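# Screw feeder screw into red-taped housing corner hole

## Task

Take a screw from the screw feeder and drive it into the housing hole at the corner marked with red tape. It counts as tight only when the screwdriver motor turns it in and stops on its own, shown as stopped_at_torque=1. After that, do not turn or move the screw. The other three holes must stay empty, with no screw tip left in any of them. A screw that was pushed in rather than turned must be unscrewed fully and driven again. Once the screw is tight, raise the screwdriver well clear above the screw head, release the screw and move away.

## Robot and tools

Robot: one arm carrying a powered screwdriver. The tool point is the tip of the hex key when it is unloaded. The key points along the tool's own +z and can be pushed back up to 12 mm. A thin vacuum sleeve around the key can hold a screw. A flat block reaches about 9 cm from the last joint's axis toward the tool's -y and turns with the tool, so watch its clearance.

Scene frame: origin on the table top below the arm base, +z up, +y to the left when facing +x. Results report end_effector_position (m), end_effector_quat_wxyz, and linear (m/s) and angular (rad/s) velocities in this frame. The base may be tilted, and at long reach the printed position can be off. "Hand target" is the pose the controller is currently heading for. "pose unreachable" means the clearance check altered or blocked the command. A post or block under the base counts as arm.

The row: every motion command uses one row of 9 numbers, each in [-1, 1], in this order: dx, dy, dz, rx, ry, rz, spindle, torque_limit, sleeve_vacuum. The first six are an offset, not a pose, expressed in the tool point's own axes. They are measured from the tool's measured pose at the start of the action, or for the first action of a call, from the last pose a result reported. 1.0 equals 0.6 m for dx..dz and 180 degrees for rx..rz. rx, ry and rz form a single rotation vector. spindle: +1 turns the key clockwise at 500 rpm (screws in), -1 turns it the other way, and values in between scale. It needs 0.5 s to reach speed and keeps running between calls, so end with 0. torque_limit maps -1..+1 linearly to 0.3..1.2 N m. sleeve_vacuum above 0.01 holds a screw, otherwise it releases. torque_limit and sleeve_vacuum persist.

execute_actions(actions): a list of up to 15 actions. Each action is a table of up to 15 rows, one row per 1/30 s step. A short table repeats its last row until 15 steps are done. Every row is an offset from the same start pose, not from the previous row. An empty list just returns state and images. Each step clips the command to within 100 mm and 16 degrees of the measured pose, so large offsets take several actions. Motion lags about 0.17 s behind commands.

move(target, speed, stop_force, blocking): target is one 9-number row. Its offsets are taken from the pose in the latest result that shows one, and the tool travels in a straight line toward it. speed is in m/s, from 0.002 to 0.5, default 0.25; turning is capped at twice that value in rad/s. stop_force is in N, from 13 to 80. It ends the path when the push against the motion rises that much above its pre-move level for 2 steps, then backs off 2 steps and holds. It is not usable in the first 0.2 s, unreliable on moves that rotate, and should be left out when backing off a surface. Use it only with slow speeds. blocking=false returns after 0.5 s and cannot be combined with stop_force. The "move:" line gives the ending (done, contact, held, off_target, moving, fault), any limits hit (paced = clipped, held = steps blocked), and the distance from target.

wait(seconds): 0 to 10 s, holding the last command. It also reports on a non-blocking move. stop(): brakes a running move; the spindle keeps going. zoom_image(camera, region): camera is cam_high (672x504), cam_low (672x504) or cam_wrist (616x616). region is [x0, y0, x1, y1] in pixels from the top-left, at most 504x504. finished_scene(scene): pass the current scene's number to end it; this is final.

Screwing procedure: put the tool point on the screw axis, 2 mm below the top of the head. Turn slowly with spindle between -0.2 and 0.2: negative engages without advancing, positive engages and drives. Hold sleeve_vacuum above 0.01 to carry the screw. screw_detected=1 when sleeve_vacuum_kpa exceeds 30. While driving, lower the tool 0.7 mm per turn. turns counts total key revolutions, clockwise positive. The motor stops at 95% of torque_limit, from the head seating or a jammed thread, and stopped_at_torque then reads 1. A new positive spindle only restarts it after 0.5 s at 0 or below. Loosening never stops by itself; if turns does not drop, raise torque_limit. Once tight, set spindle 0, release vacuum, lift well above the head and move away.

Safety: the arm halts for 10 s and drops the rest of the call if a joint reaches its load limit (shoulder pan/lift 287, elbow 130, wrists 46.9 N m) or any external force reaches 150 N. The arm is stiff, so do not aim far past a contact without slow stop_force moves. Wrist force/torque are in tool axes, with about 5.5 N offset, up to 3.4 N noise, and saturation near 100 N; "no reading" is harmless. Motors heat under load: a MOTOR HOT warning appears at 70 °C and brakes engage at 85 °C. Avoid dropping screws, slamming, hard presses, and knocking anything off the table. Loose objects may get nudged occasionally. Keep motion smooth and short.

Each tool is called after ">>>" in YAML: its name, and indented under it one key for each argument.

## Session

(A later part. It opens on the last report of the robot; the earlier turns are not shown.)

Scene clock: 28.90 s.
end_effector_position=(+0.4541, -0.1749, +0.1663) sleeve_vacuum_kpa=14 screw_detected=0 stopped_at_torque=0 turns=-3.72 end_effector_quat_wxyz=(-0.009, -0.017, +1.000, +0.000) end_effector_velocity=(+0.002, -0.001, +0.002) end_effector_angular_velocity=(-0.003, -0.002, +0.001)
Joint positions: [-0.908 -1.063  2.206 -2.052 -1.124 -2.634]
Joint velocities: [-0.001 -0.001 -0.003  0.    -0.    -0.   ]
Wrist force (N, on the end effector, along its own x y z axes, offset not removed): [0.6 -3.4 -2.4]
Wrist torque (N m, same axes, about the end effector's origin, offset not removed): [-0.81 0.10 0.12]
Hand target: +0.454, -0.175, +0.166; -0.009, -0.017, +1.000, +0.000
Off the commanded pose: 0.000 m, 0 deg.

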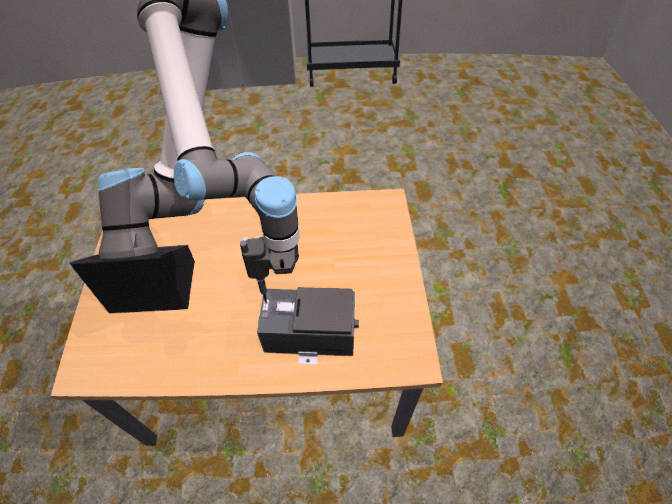

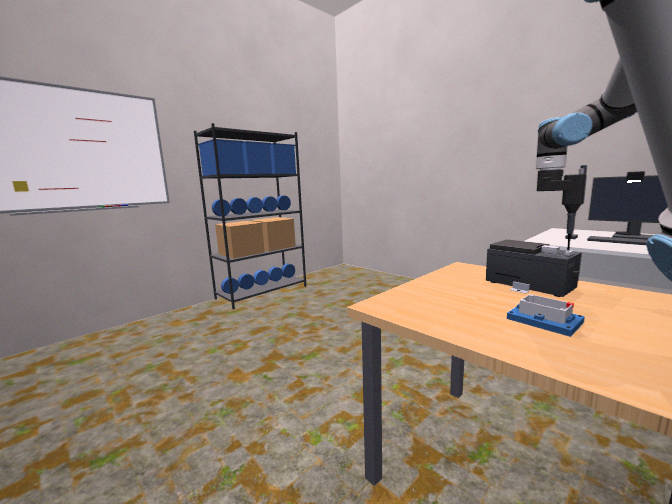

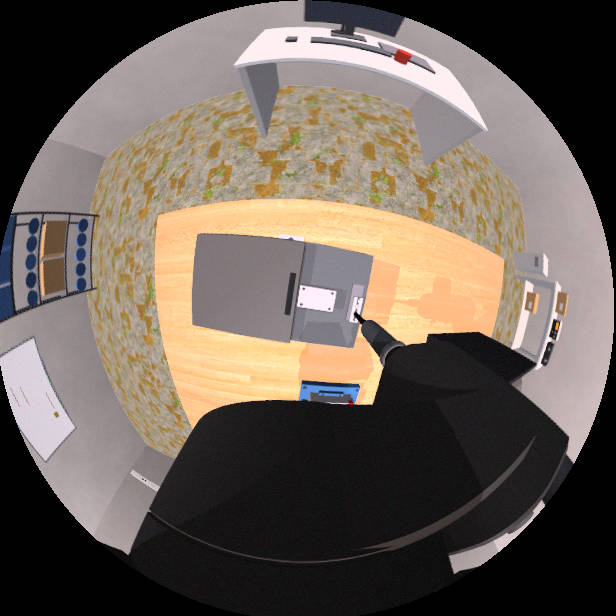

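>>> move:
  target: [0.012,0,-0.012,0,0,0,0,1,1]
  speed: 0.03

>>> zoom_image:
  camera: "cam_wrist"
  region: [335,295,370,330]

>>> zoom_image:
  camera: "cam_high"
  region: [255,290,280,315]

Scene clock: 31.83 s.
end_effector_position=(+0.4472, -0.1751, +0.1735) sleeve_vacuum_kpa=26 screw_detected=0 stopped_at_torque=0 turns=-3.72 end_effector_quat_wxyz=(-0.009, -0.017, +1.000, +0.000) end_effector_velocity=(-0.003, +0.001, -0.001) end_effector_angular_velocity=(+0.002, +0.002, -0.001)
Joint positions: [-0.921 -1.075  2.21  -2.039 -1.132 -2.646]
Joint velocities: [-0.002 -0.002  0.004  0.002 -0.001 -0.002]
Wrist force (N, on the end effector, along its own x y z axes, offset not removed): [-22.3 -4.3 3.4]
Wrist torque (N m, same axes, about the end effector's origin, offset not removed): [-0.48 -0.68 0.12]
Hand target: +0.447, -0.175, +0.174; -0.009, -0.017, +1.000, +0.000
Off the commanded pose: 0.000 m, 0 deg.
move: done

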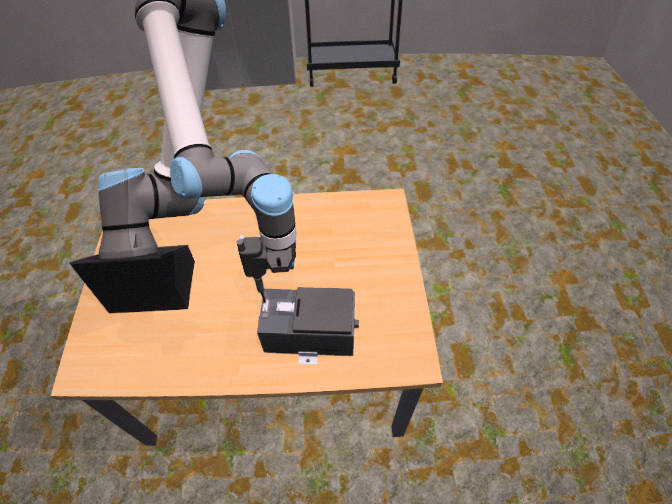

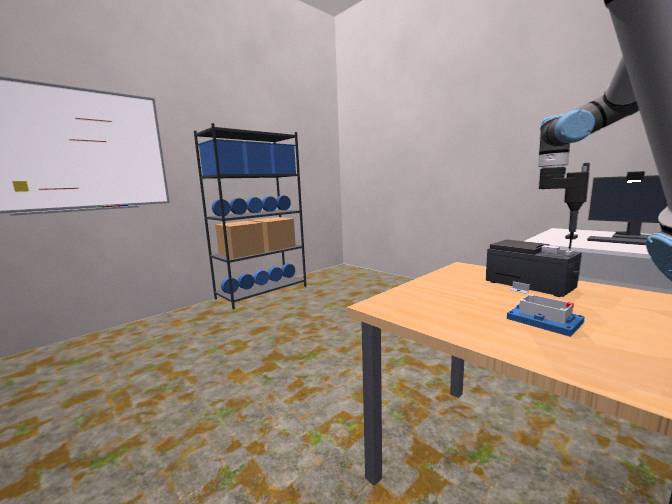

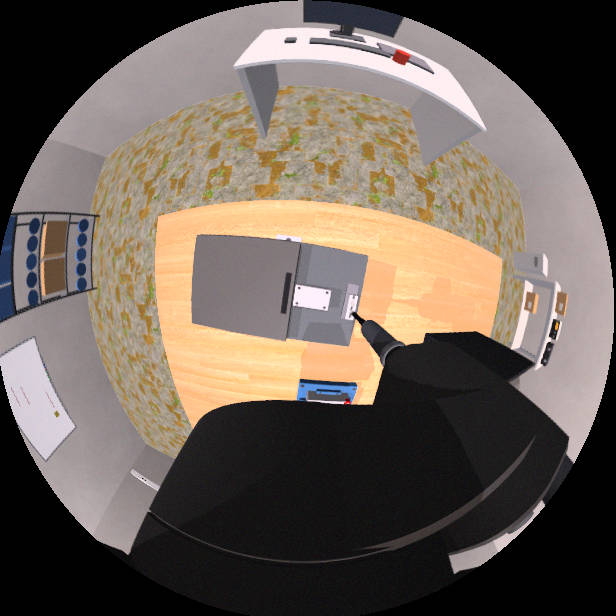

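Region (335, 295, 370, 330) of cam_wrist's 616x616 image, scaled by 14.400, with more detail than that image has.

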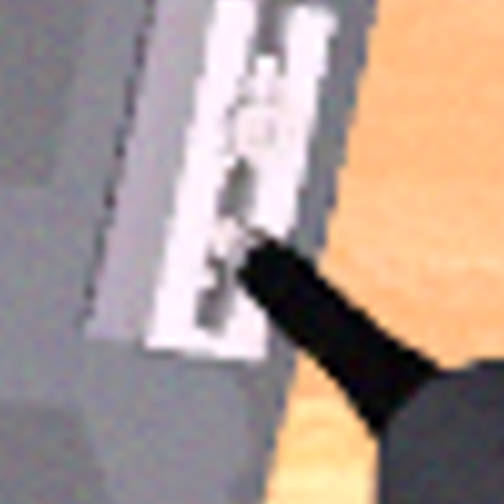

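Region (255, 290, 280, 315) of cam_high's 672x504 image, scaled by 20.160, with more detail than that image has.

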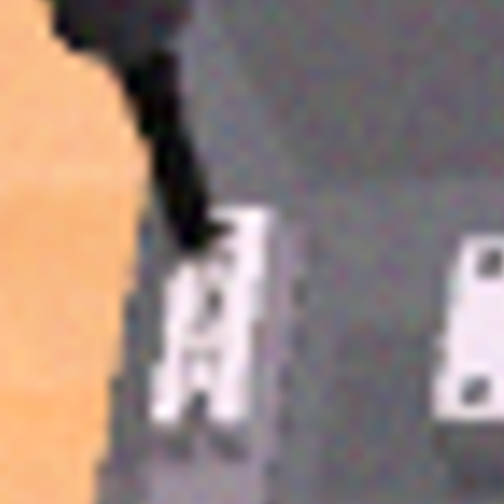

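>>> move:
  target: [-0.0115,0,0,0,0,0,0,1,1]
  speed: 0.02

>>> zoom_image:
  camera: "cam_wrist"
  region: [335,295,370,330]

>>> zoom_image:
  camera: "cam_high"
  region: [255,285,285,315]

Scene clock: 33.37 s.
end_effector_position=(+0.4539, -0.1749, +0.1734) sleeve_vacuum_kpa=29 screw_detected=0 stopped_at_torque=0 turns=-3.72 end_effector_quat_wxyz=(-0.009, -0.017, +1.000, +0.000) end_effector_velocity=(+0.001, +0.000, -0.001) end_effector_angular_velocity=(+0.001, +0.001, -0.000)
Joint positions: [-0.913 -1.07   2.2   -2.037 -1.127 -2.638]
Joint velocities: [ 0.002  0.002 -0.002 -0.     0.001  0.002]
Wrist force (N, on the end effector, along its own x y z axes, offset not removed): [3.2 -2.6 1.0]
Wrist torque (N m, same axes, about the end effector's origin, offset not removed): [-0.78 -0.24 0.13]
Hand target: +0.454, -0.175, +0.173; -0.009, -0.017, +1.000, +0.000
Off the commanded pose: 0.000 m, 0 deg.
move: done

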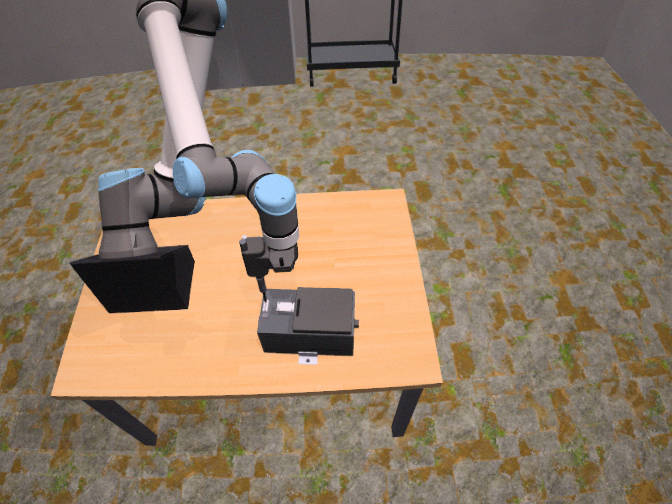

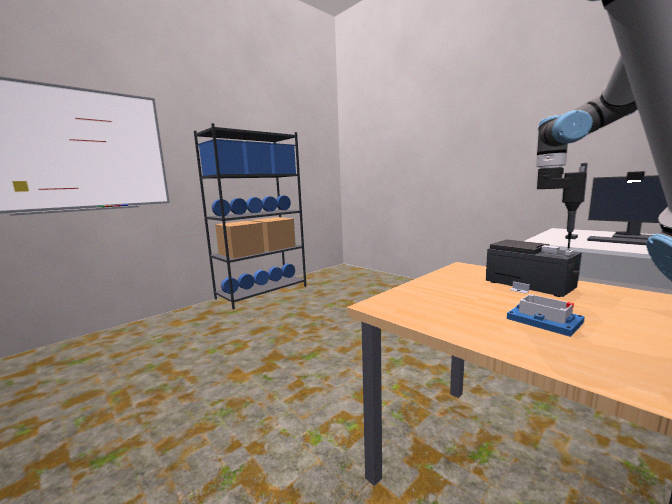

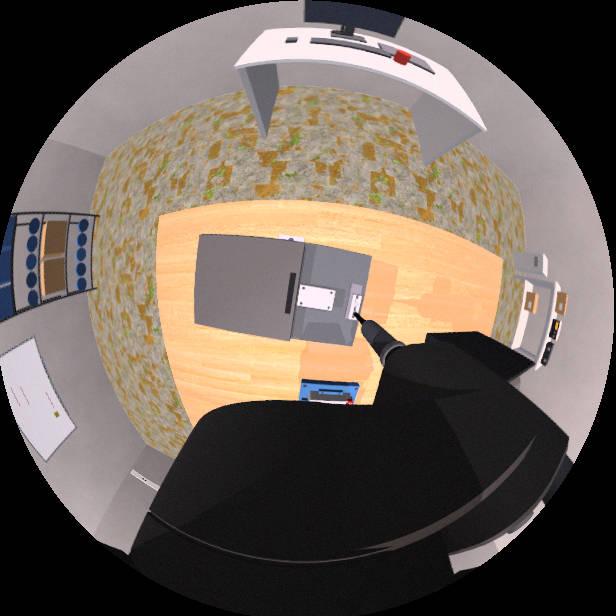

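Region (335, 295, 370, 330) of cam_wrist's 616x616 image, scaled by 14.400, with more detail than that image has.

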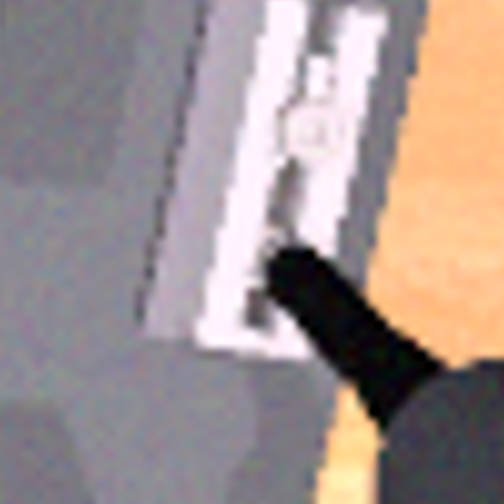

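Region (255, 285, 285, 315) of cam_high's 672x504 image, scaled by 16.800, with more detail than that image has.

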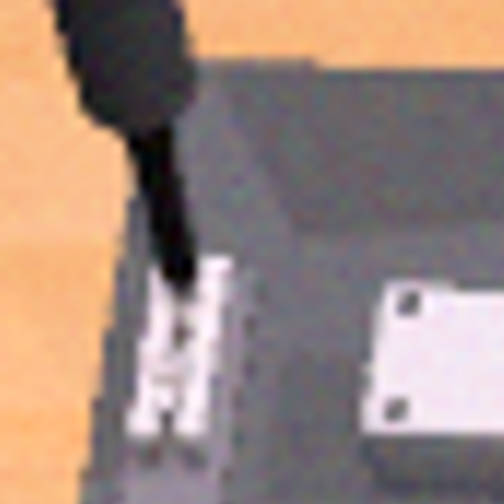

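>>> execute_actions:
  actions:
    - [[0,0,0.005,0,0,0,-0.1,1,1]]
    - [[0,0,0.004,0,0,0,-0.1,1,1]]
    - [[0,0,0.002,0,0,0,-0.1,1,1]]
    - [[0,0,0,0,0,0,0,1,1]]

Scene clock: 36.53 s.
end_effector_position=(+0.4538, -0.1749, +0.1668) sleeve_vacuum_kpa=29 screw_detected=0 stopped_at_torque=0 turns=-4.96 end_effector_quat_wxyz=(-0.009, -0.017, +1.000, +0.000) end_effector_velocity=(-0.001, +0.000, -0.001) end_effector_angular_velocity=(+0.003, +0.002, -0.002)
Joint positions: [-0.908 -1.064  2.206 -2.051 -1.124 -2.634]
Joint velocities: [-0.     0.003 -0.001  0.002  0.    -0.   ]
Wrist force (N, on the end effector, along its own x y z axes, offset not removed): [4.8 -1.1 2.0]
Wrist torque (N m, same axes, about the end effector's origin, offset not removed): [-0.30 0.08 0.04]
Hand target: +0.454, -0.175, +0.167; -0.009, -0.017, +1.000, +0.000
Off the commanded pose: 0.000 m, 0 deg.

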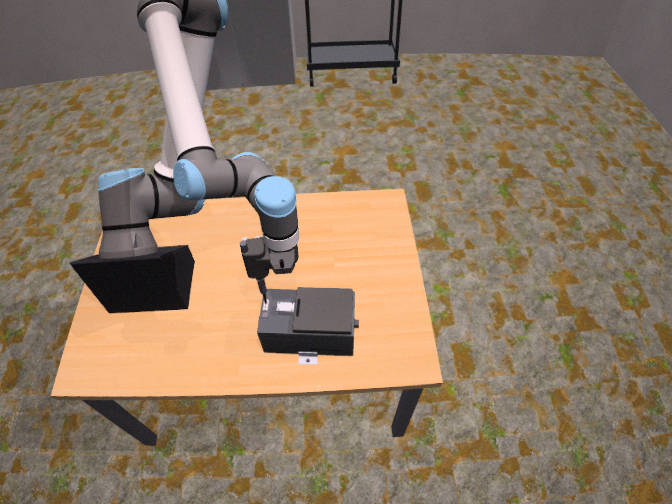

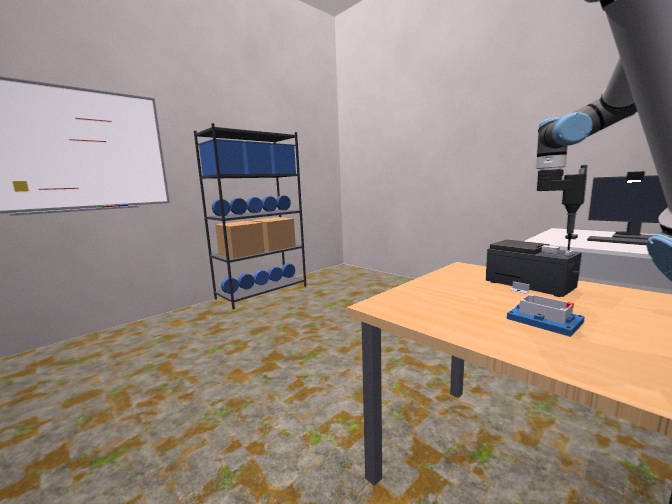

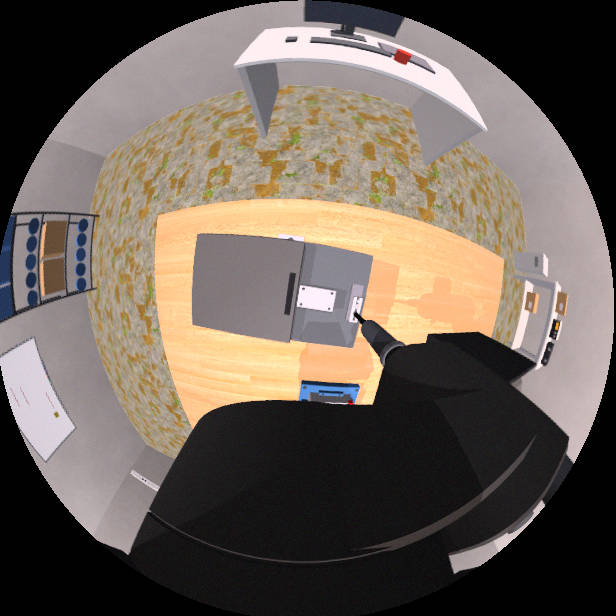

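Fz free here; go 1 mm lower.

>>> execute_actions:
  actions:
    - [[0,0,0.002,0,0,0,-0.1,1,1]]
    - [[0,0,0,0,0,0,-0.1,1,1]]
    - [[0,0,0,0,0,0,0,1,1]]

>>> zoom_image:
  camera: "cam_low"
  region: [555,235,585,260]

>>> zoom_image:
  camera: "cam_wrist"
  region: [335,295,370,330]

Scene clock: 38.90 s.
end_effector_position=(+0.4537, -0.1749, +0.1656) sleeve_vacuum_kpa=40 screw_detected=1 stopped_at_torque=0 turns=-5.78 end_effector_quat_wxyz=(-0.009, -0.017, +1.000, +0.000) end_effector_velocity=(-0.001, +0.000, -0.001) end_effector_angular_velocity=(+0.000, +0.001, -0.000)
Joint positions: [-0.908 -1.062  2.207 -2.053 -1.124 -2.634]
Joint velocities: [-0.     0.     0.001 -0.    -0.001 -0.   ]
Wrist force (N, on the end effector, along its own x y z axes, offset not removed): [9.2 -2.4 -2.2]
Wrist torque (N m, same axes, about the end effector's origin, offset not removed): [-0.47 -0.78 0.03]
Hand target: +0.454, -0.175, +0.166; -0.009, -0.017, +1.000, +0.000
Off the commanded pose: 0.000 m, 0 deg.

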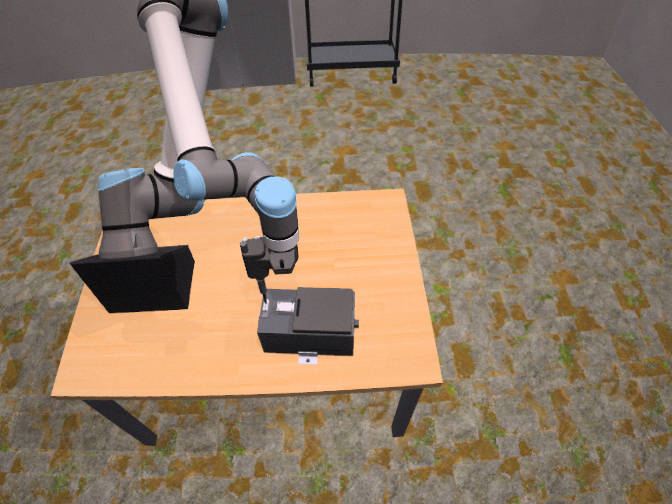

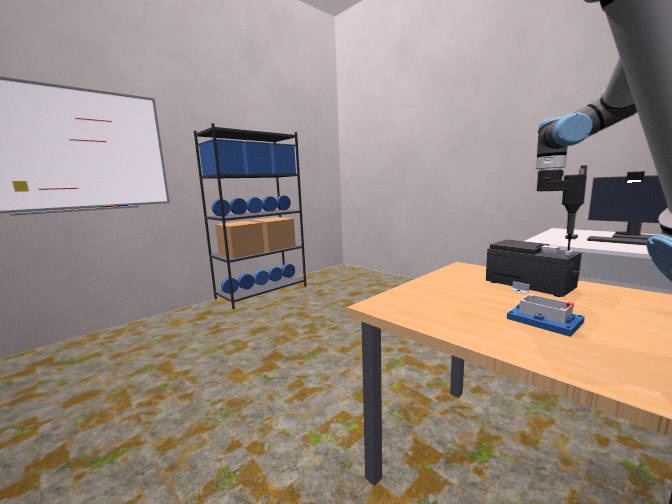

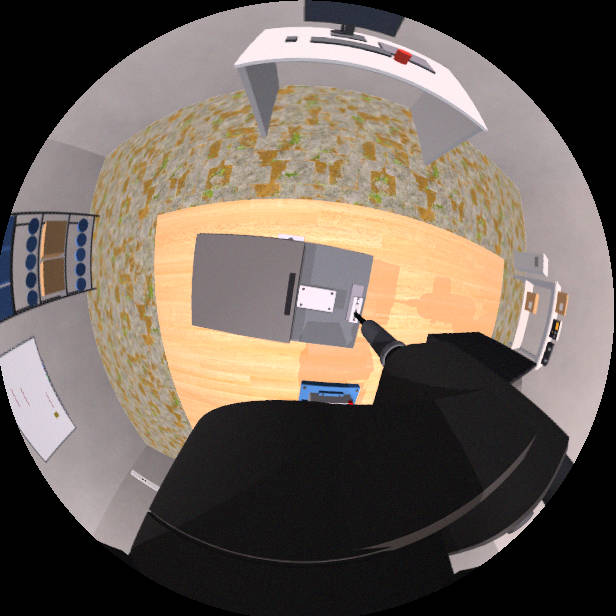

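Region (555, 235, 585, 260) of cam_low's 672x504 image, scaled by 16.800, with more detail than that image has.

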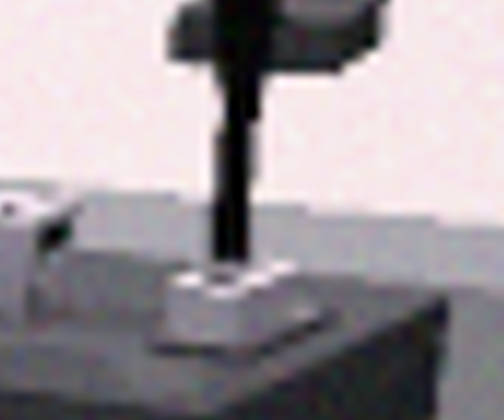

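Region (335, 295, 370, 330) of cam_wrist's 616x616 image, scaled by 14.400, with more detail than that image has.

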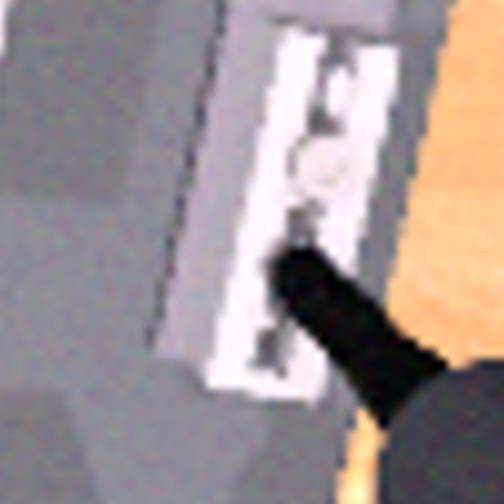

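>>> execute_actions:
  actions:
    - [[0.0008,0,0,0,0,0,0,1,1]]
    - [[0,0,-0.01,0,0,0,0,1,1]]
    - [[0,0,-0.02,0,0,0,0,1,1]]
    - [[0,0,-0.03,0,0,0,0,1,1]]

Scene clock: 41.57 s.
end_effector_position=(+0.4539, -0.1749, +0.2015) sleeve_vacuum_kpa=40 screw_detected=1 stopped_at_torque=0 turns=-5.78 end_effector_quat_wxyz=(-0.009, -0.017, +1.000, +0.000) end_effector_velocity=(+0.000, +0.000, +0.000) end_effector_angular_velocity=(+0.001, +0.002, +0.001)
Joint positions: [-0.932 -1.095  2.174 -1.978 -1.139 -2.655]
Joint velocities: [ 0.001  0.001 -0.002  0.002 -0.001 -0.   ]
Wrist force (N, on the end effector, along its own x y z axes, offset not removed): [-0.2 -2.1 2.8]
Wrist torque (N m, same axes, about the end effector's origin, offset not removed): [-0.60 0.36 0.07]
Hand target: +0.454, -0.175, +0.202; -0.009, -0.017, +1.000, +0.000
Off the commanded pose: 0.000 m, 0 deg.

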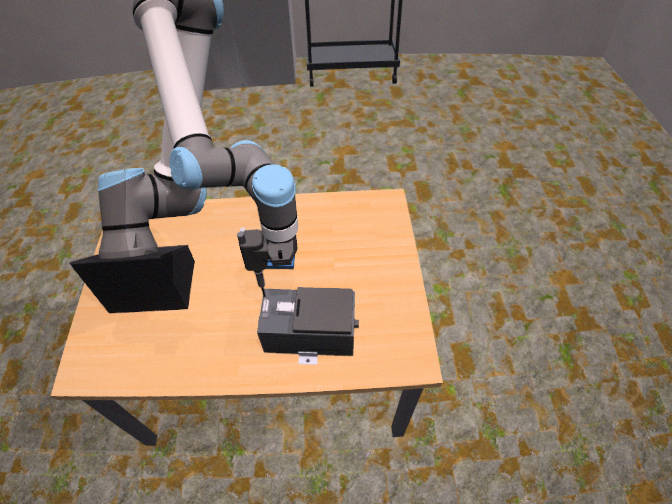

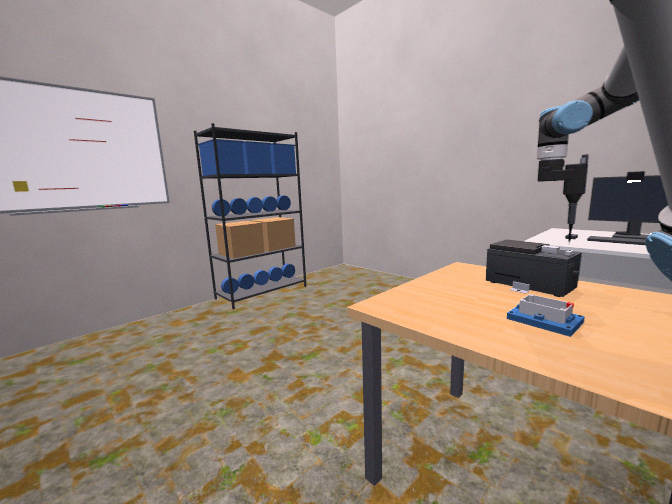

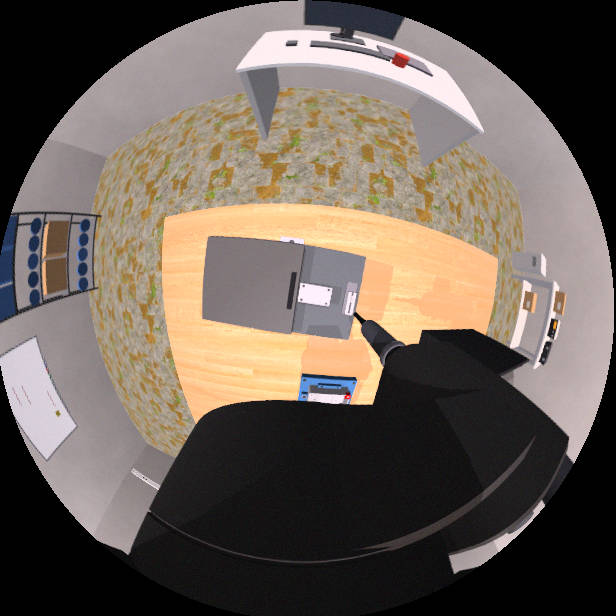

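>>> move:
  target: [0.142,0.467,0.135,0,0,0,0,1,1]
  speed: 0.3

>>> zoom_image:
  camera: "cam_wrist"
  region: [290,250,410,350]

Scene clock: 44.50 s.
end_effector_position=(+0.3583, +0.1020, +0.1221) sleeve_vacuum_kpa=40 screw_detected=1 stopped_at_torque=0 turns=-5.78 end_effector_quat_wxyz=(-0.009, -0.017, +1.000, +0.000) end_effector_velocity=(-0.001, +0.001, +0.000) end_effector_angular_velocity=(-0.001, +0.002, +0.001)
Joint positions: [-0.726 -1.622  2.501 -1.869 -1.018 -2.465]
Joint velocities: [ 0.002 -0.003 -0.     0.003 -0.     0.001]
Wrist force (N, on the end effector, along its own x y z axes, offset not removed): [3.2 -4.3 2.5]
Wrist torque (N m, same axes, about the end effector's origin, offset not removed): [-1.22 -0.63 0.32]
Hand target: +0.358, +0.102, +0.122; -0.009, -0.017, +1.000, +0.000
Off the commanded pose: 0.001 m, 0 deg.
move: done

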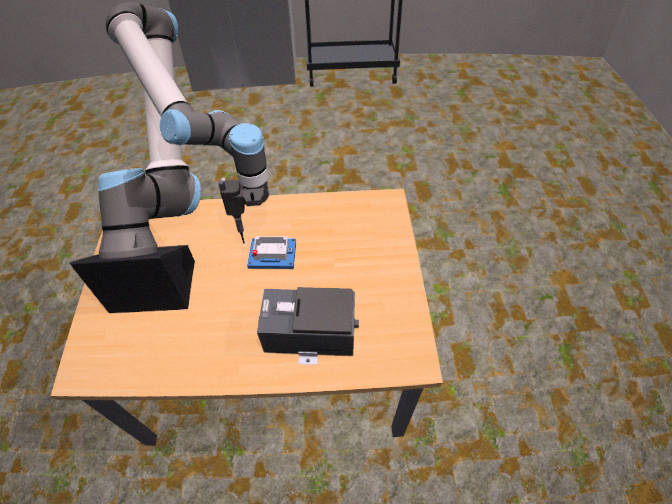

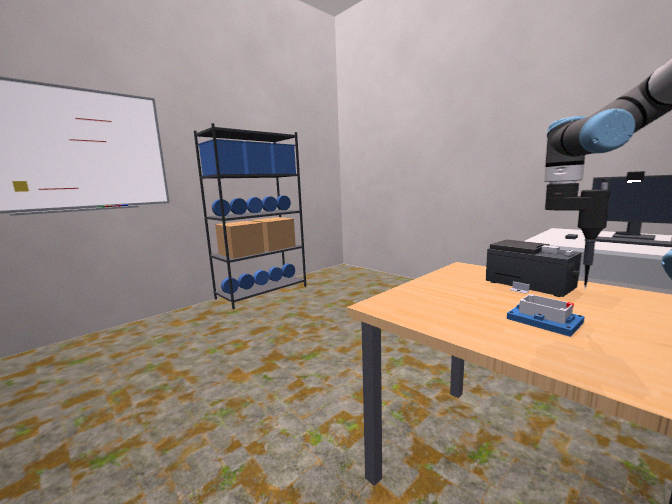

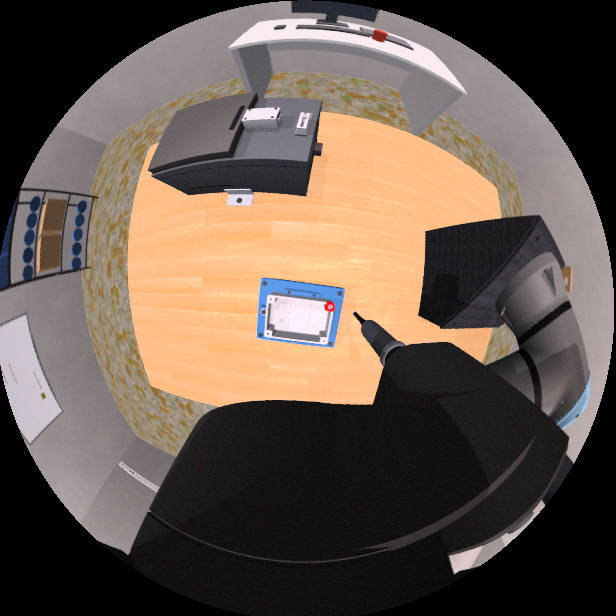

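Region (290, 250, 410, 350) of cam_wrist's 616x616 image, scaled by 4.200, with more detail than that image has.

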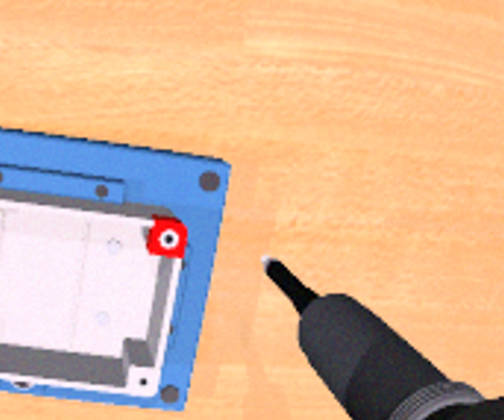

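>>> move:
  target: [-0.048,0.0033,0.085,0,0,0,0,1,1]
  speed: 0.15

>>> zoom_image:
  camera: "cam_wrist"
  region: [335,295,370,330]

>>> zoom_image:
  camera: "cam_high"
  region: [240,230,275,265]

Scene clock: 46.53 s.
end_effector_position=(+0.3860, +0.1049, +0.0707) sleeve_vacuum_kpa=40 screw_detected=1 stopped_at_torque=0 turns=-5.78 end_effector_quat_wxyz=(-0.009, -0.017, +1.000, -0.000) end_effector_velocity=(+0.002, -0.000, +0.000) end_effector_angular_velocity=(-0.002, -0.002, +0.001)
Joint positions: [-0.62  -1.509  2.508 -2.049 -0.963 -2.357]
Joint velocities: [ 0.001  0.    -0.001 -0.004  0.     0.003]
Wrist force (N, on the end effector, along its own x y z axes, offset not removed): [1.0 -3.3 -5.0]
Wrist torque (N m, same axes, about the end effector's origin, offset not removed): [-1.00 0.12 0.15]
Hand target: +0.386, +0.105, +0.071; -0.009, -0.017, +1.000, -0.000
Off the commanded pose: 0.000 m, 0 deg.
move: done

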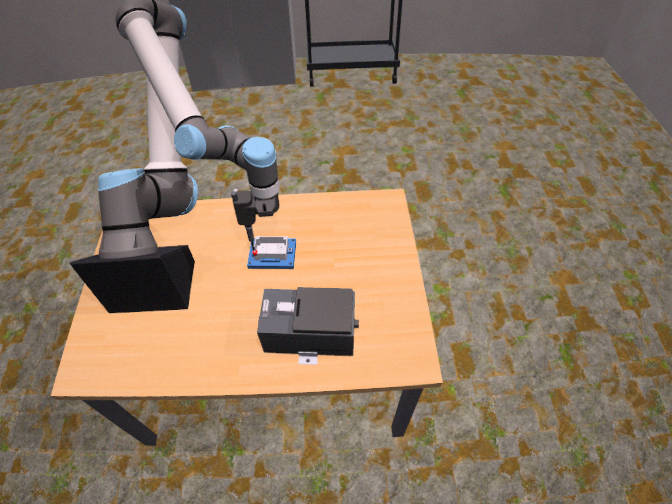

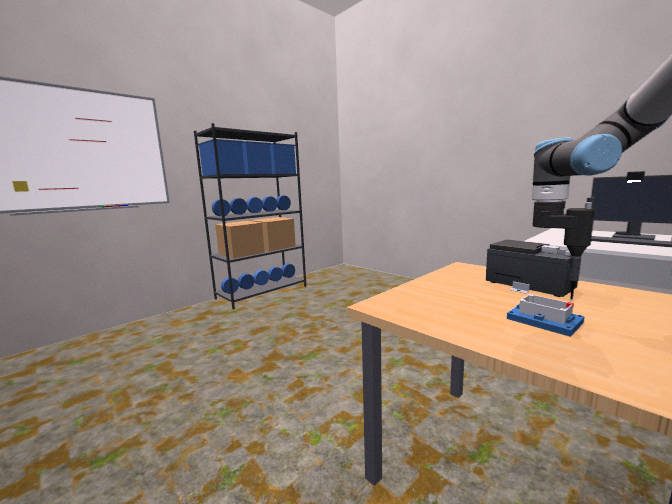

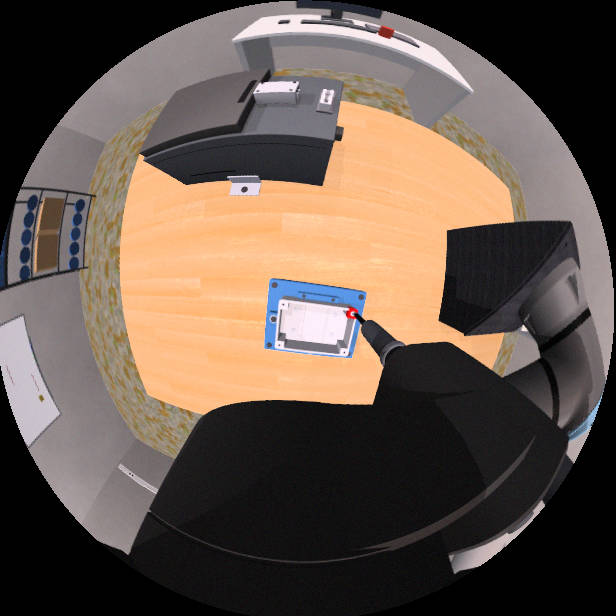

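Region (335, 295, 370, 330) of cam_wrist's 616x616 image, scaled by 14.400, with more detail than that image has.

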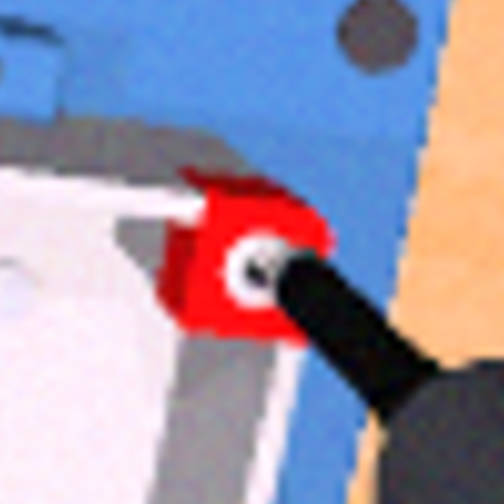

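Region (240, 230, 275, 265) of cam_high's 672x504 image, scaled by 14.400, with more detail than that image has.

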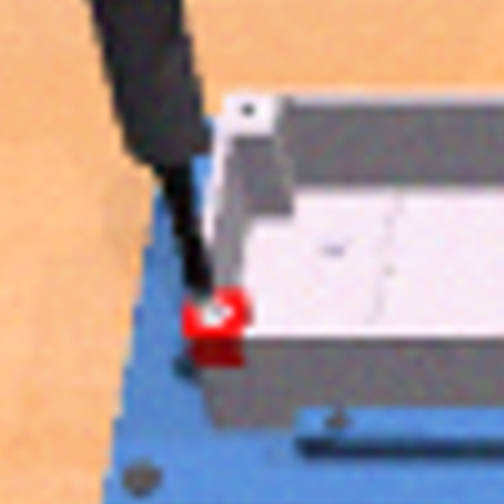

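>>> move:
  target: [0,0,-0.012,0,0,0,0,1,1]
  speed: 0.03

>>> zoom_image:
  camera: "cam_wrist"
  region: [340,300,368,328]

>>> zoom_image:
  camera: "cam_high"
  region: [245,235,270,260]

Scene clock: 48.23 s.
end_effector_position=(+0.3861, +0.1049, +0.0778) sleeve_vacuum_kpa=40 screw_detected=1 stopped_at_torque=0 turns=-5.78 end_effector_quat_wxyz=(-0.009, -0.017, +1.000, -0.000) end_effector_velocity=(+0.001, -0.000, +0.002) end_effector_angular_velocity=(-0.000, -0.002, +0.000)
Joint positions: [-0.629 -1.519  2.502 -2.027 -0.967 -2.366]
Joint velocities: [-0.003 -0.003 -0.002  0.005 -0.001 -0.002]
Wrist force (N, on the end effector, along its own x y z axes, offset not removed): [2.5 -1.7 3.0]
Wrist torque (N m, same axes, about the end effector's origin, offset not removed): [-0.47 -0.42 0.05]
Hand target: +0.386, +0.105, +0.078; -0.009, -0.017, +1.000, -0.000
Off the commanded pose: 0.000 m, 0 deg.
move: done

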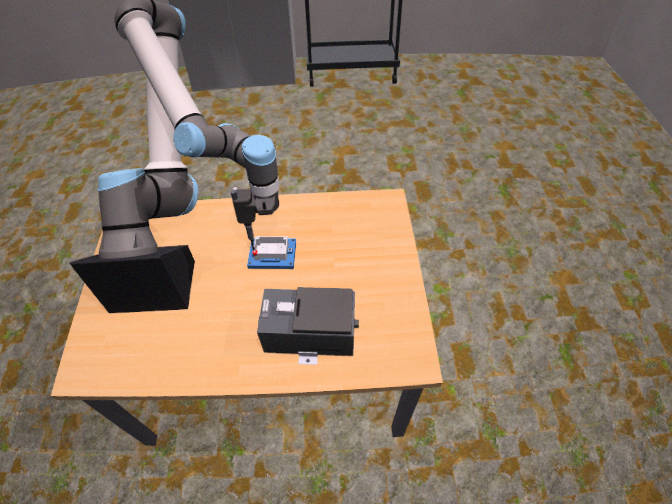

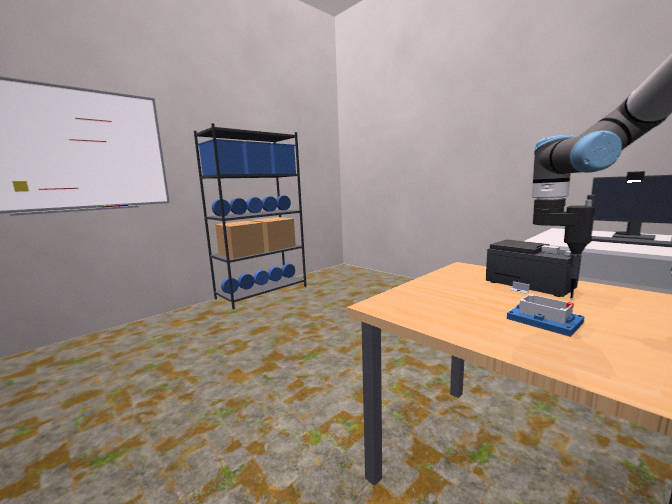

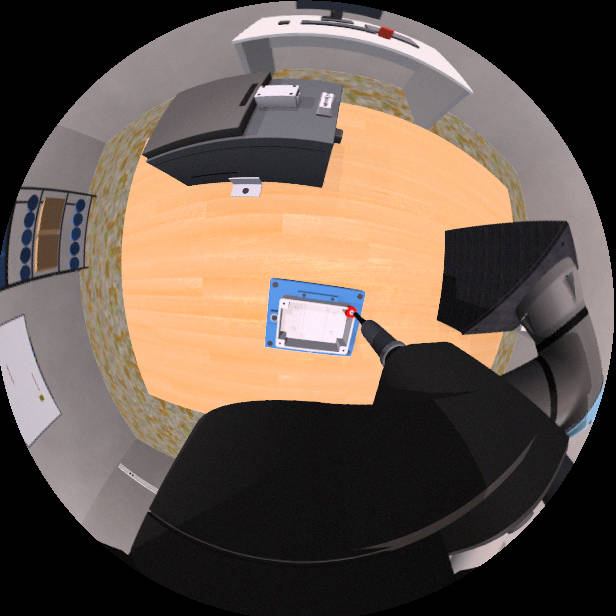

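Region (340, 300, 368, 328) of cam_wrist's 616x616 image, scaled by 18.000, with more detail than that image has.

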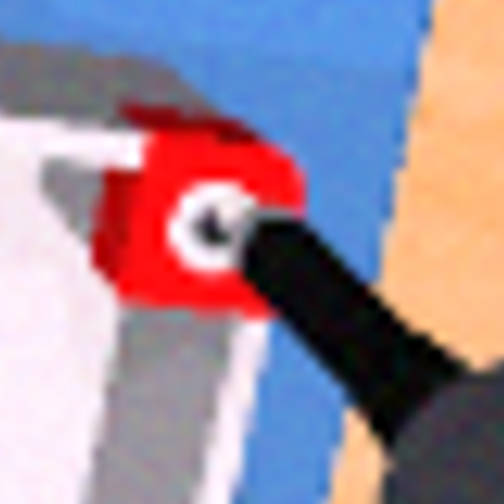

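Region (245, 235, 270, 260) of cam_high's 672x504 image, scaled by 20.160, with more detail than that image has.

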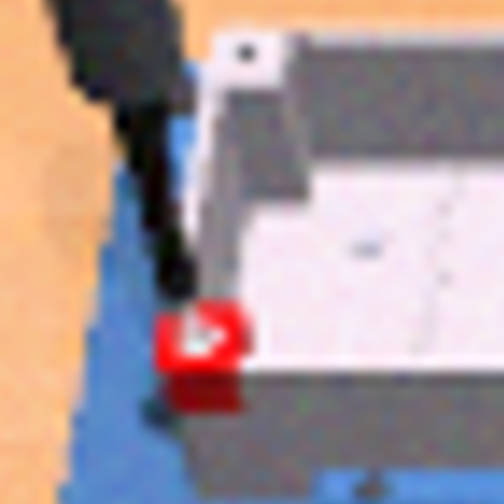

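>>> execute_actions:
  actions:
    - [[-0.0019,0.0032,0.004,0,0,0,0,1,1]]
    - [[0,0,0,0,0,0,0,1,1]]

>>> zoom_image:
  camera: "cam_wrist"
  region: [340,300,368,328]

>>> zoom_image:
  camera: "cam_high"
  region: [245,235,270,260]

Scene clock: 50.40 s.
end_effector_position=(+0.3872, +0.1068, +0.0754) sleeve_vacuum_kpa=40 screw_detected=1 stopped_at_torque=0 turns=-5.78 end_effector_quat_wxyz=(-0.009, -0.017, +1.000, -0.000) end_effector_velocity=(-0.000, -0.000, -0.000) end_effector_angular_velocity=(-0.001, -0.000, +0.000)
Joint positions: [-0.622 -1.517  2.502 -2.033 -0.964 -2.359]
Joint velocities: [-0.     0.     0.001 -0.002 -0.     0.   ]
Wrist force (N, on the end effector, along its own x y z axes, offset not removed): [1.9 -2.3 1.5]
Wrist torque (N m, same axes, about the end effector's origin, offset not removed): [-0.59 -0.36 0.12]
Hand target: +0.387, +0.107, +0.075; -0.009, -0.017, +1.000, -0.000
Off the commanded pose: 0.000 m, 0 deg.

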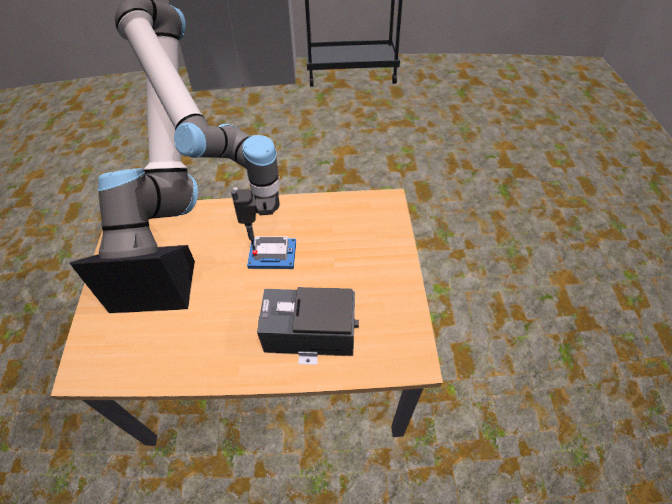

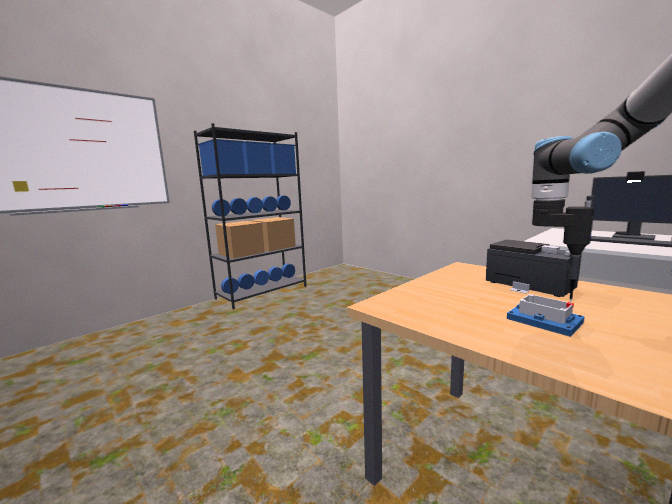

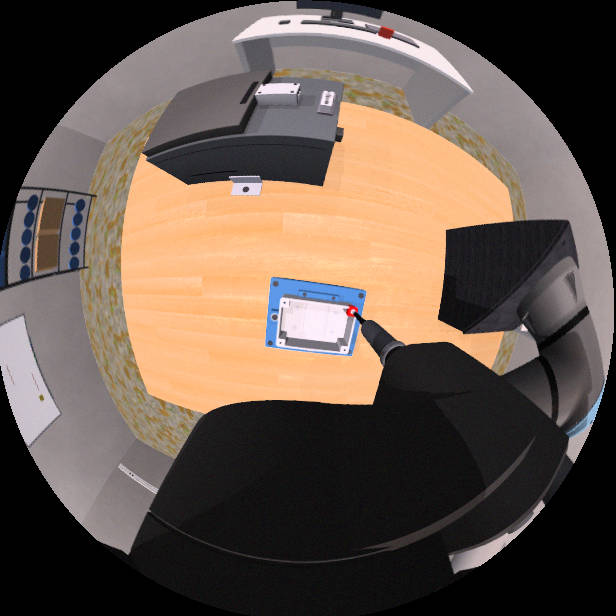

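Region (340, 300, 368, 328) of cam_wrist's 616x616 image, scaled by 18.000, with more detail than that image has.

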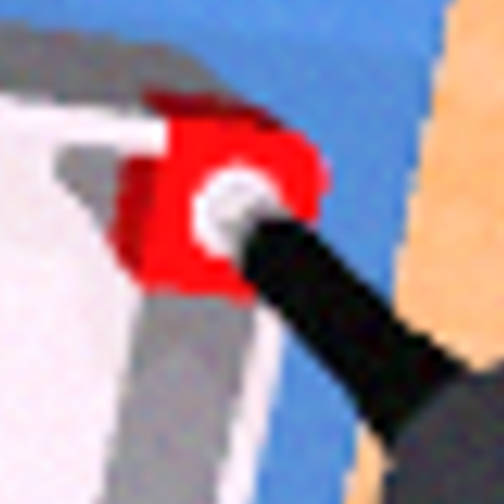

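Region (245, 235, 270, 260) of cam_high's 672x504 image, scaled by 20.160, with more detail than that image has.

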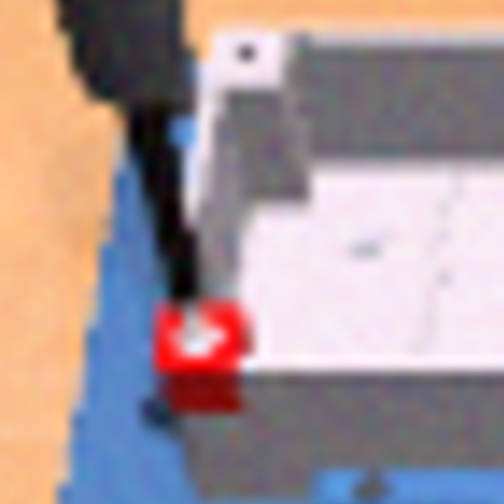

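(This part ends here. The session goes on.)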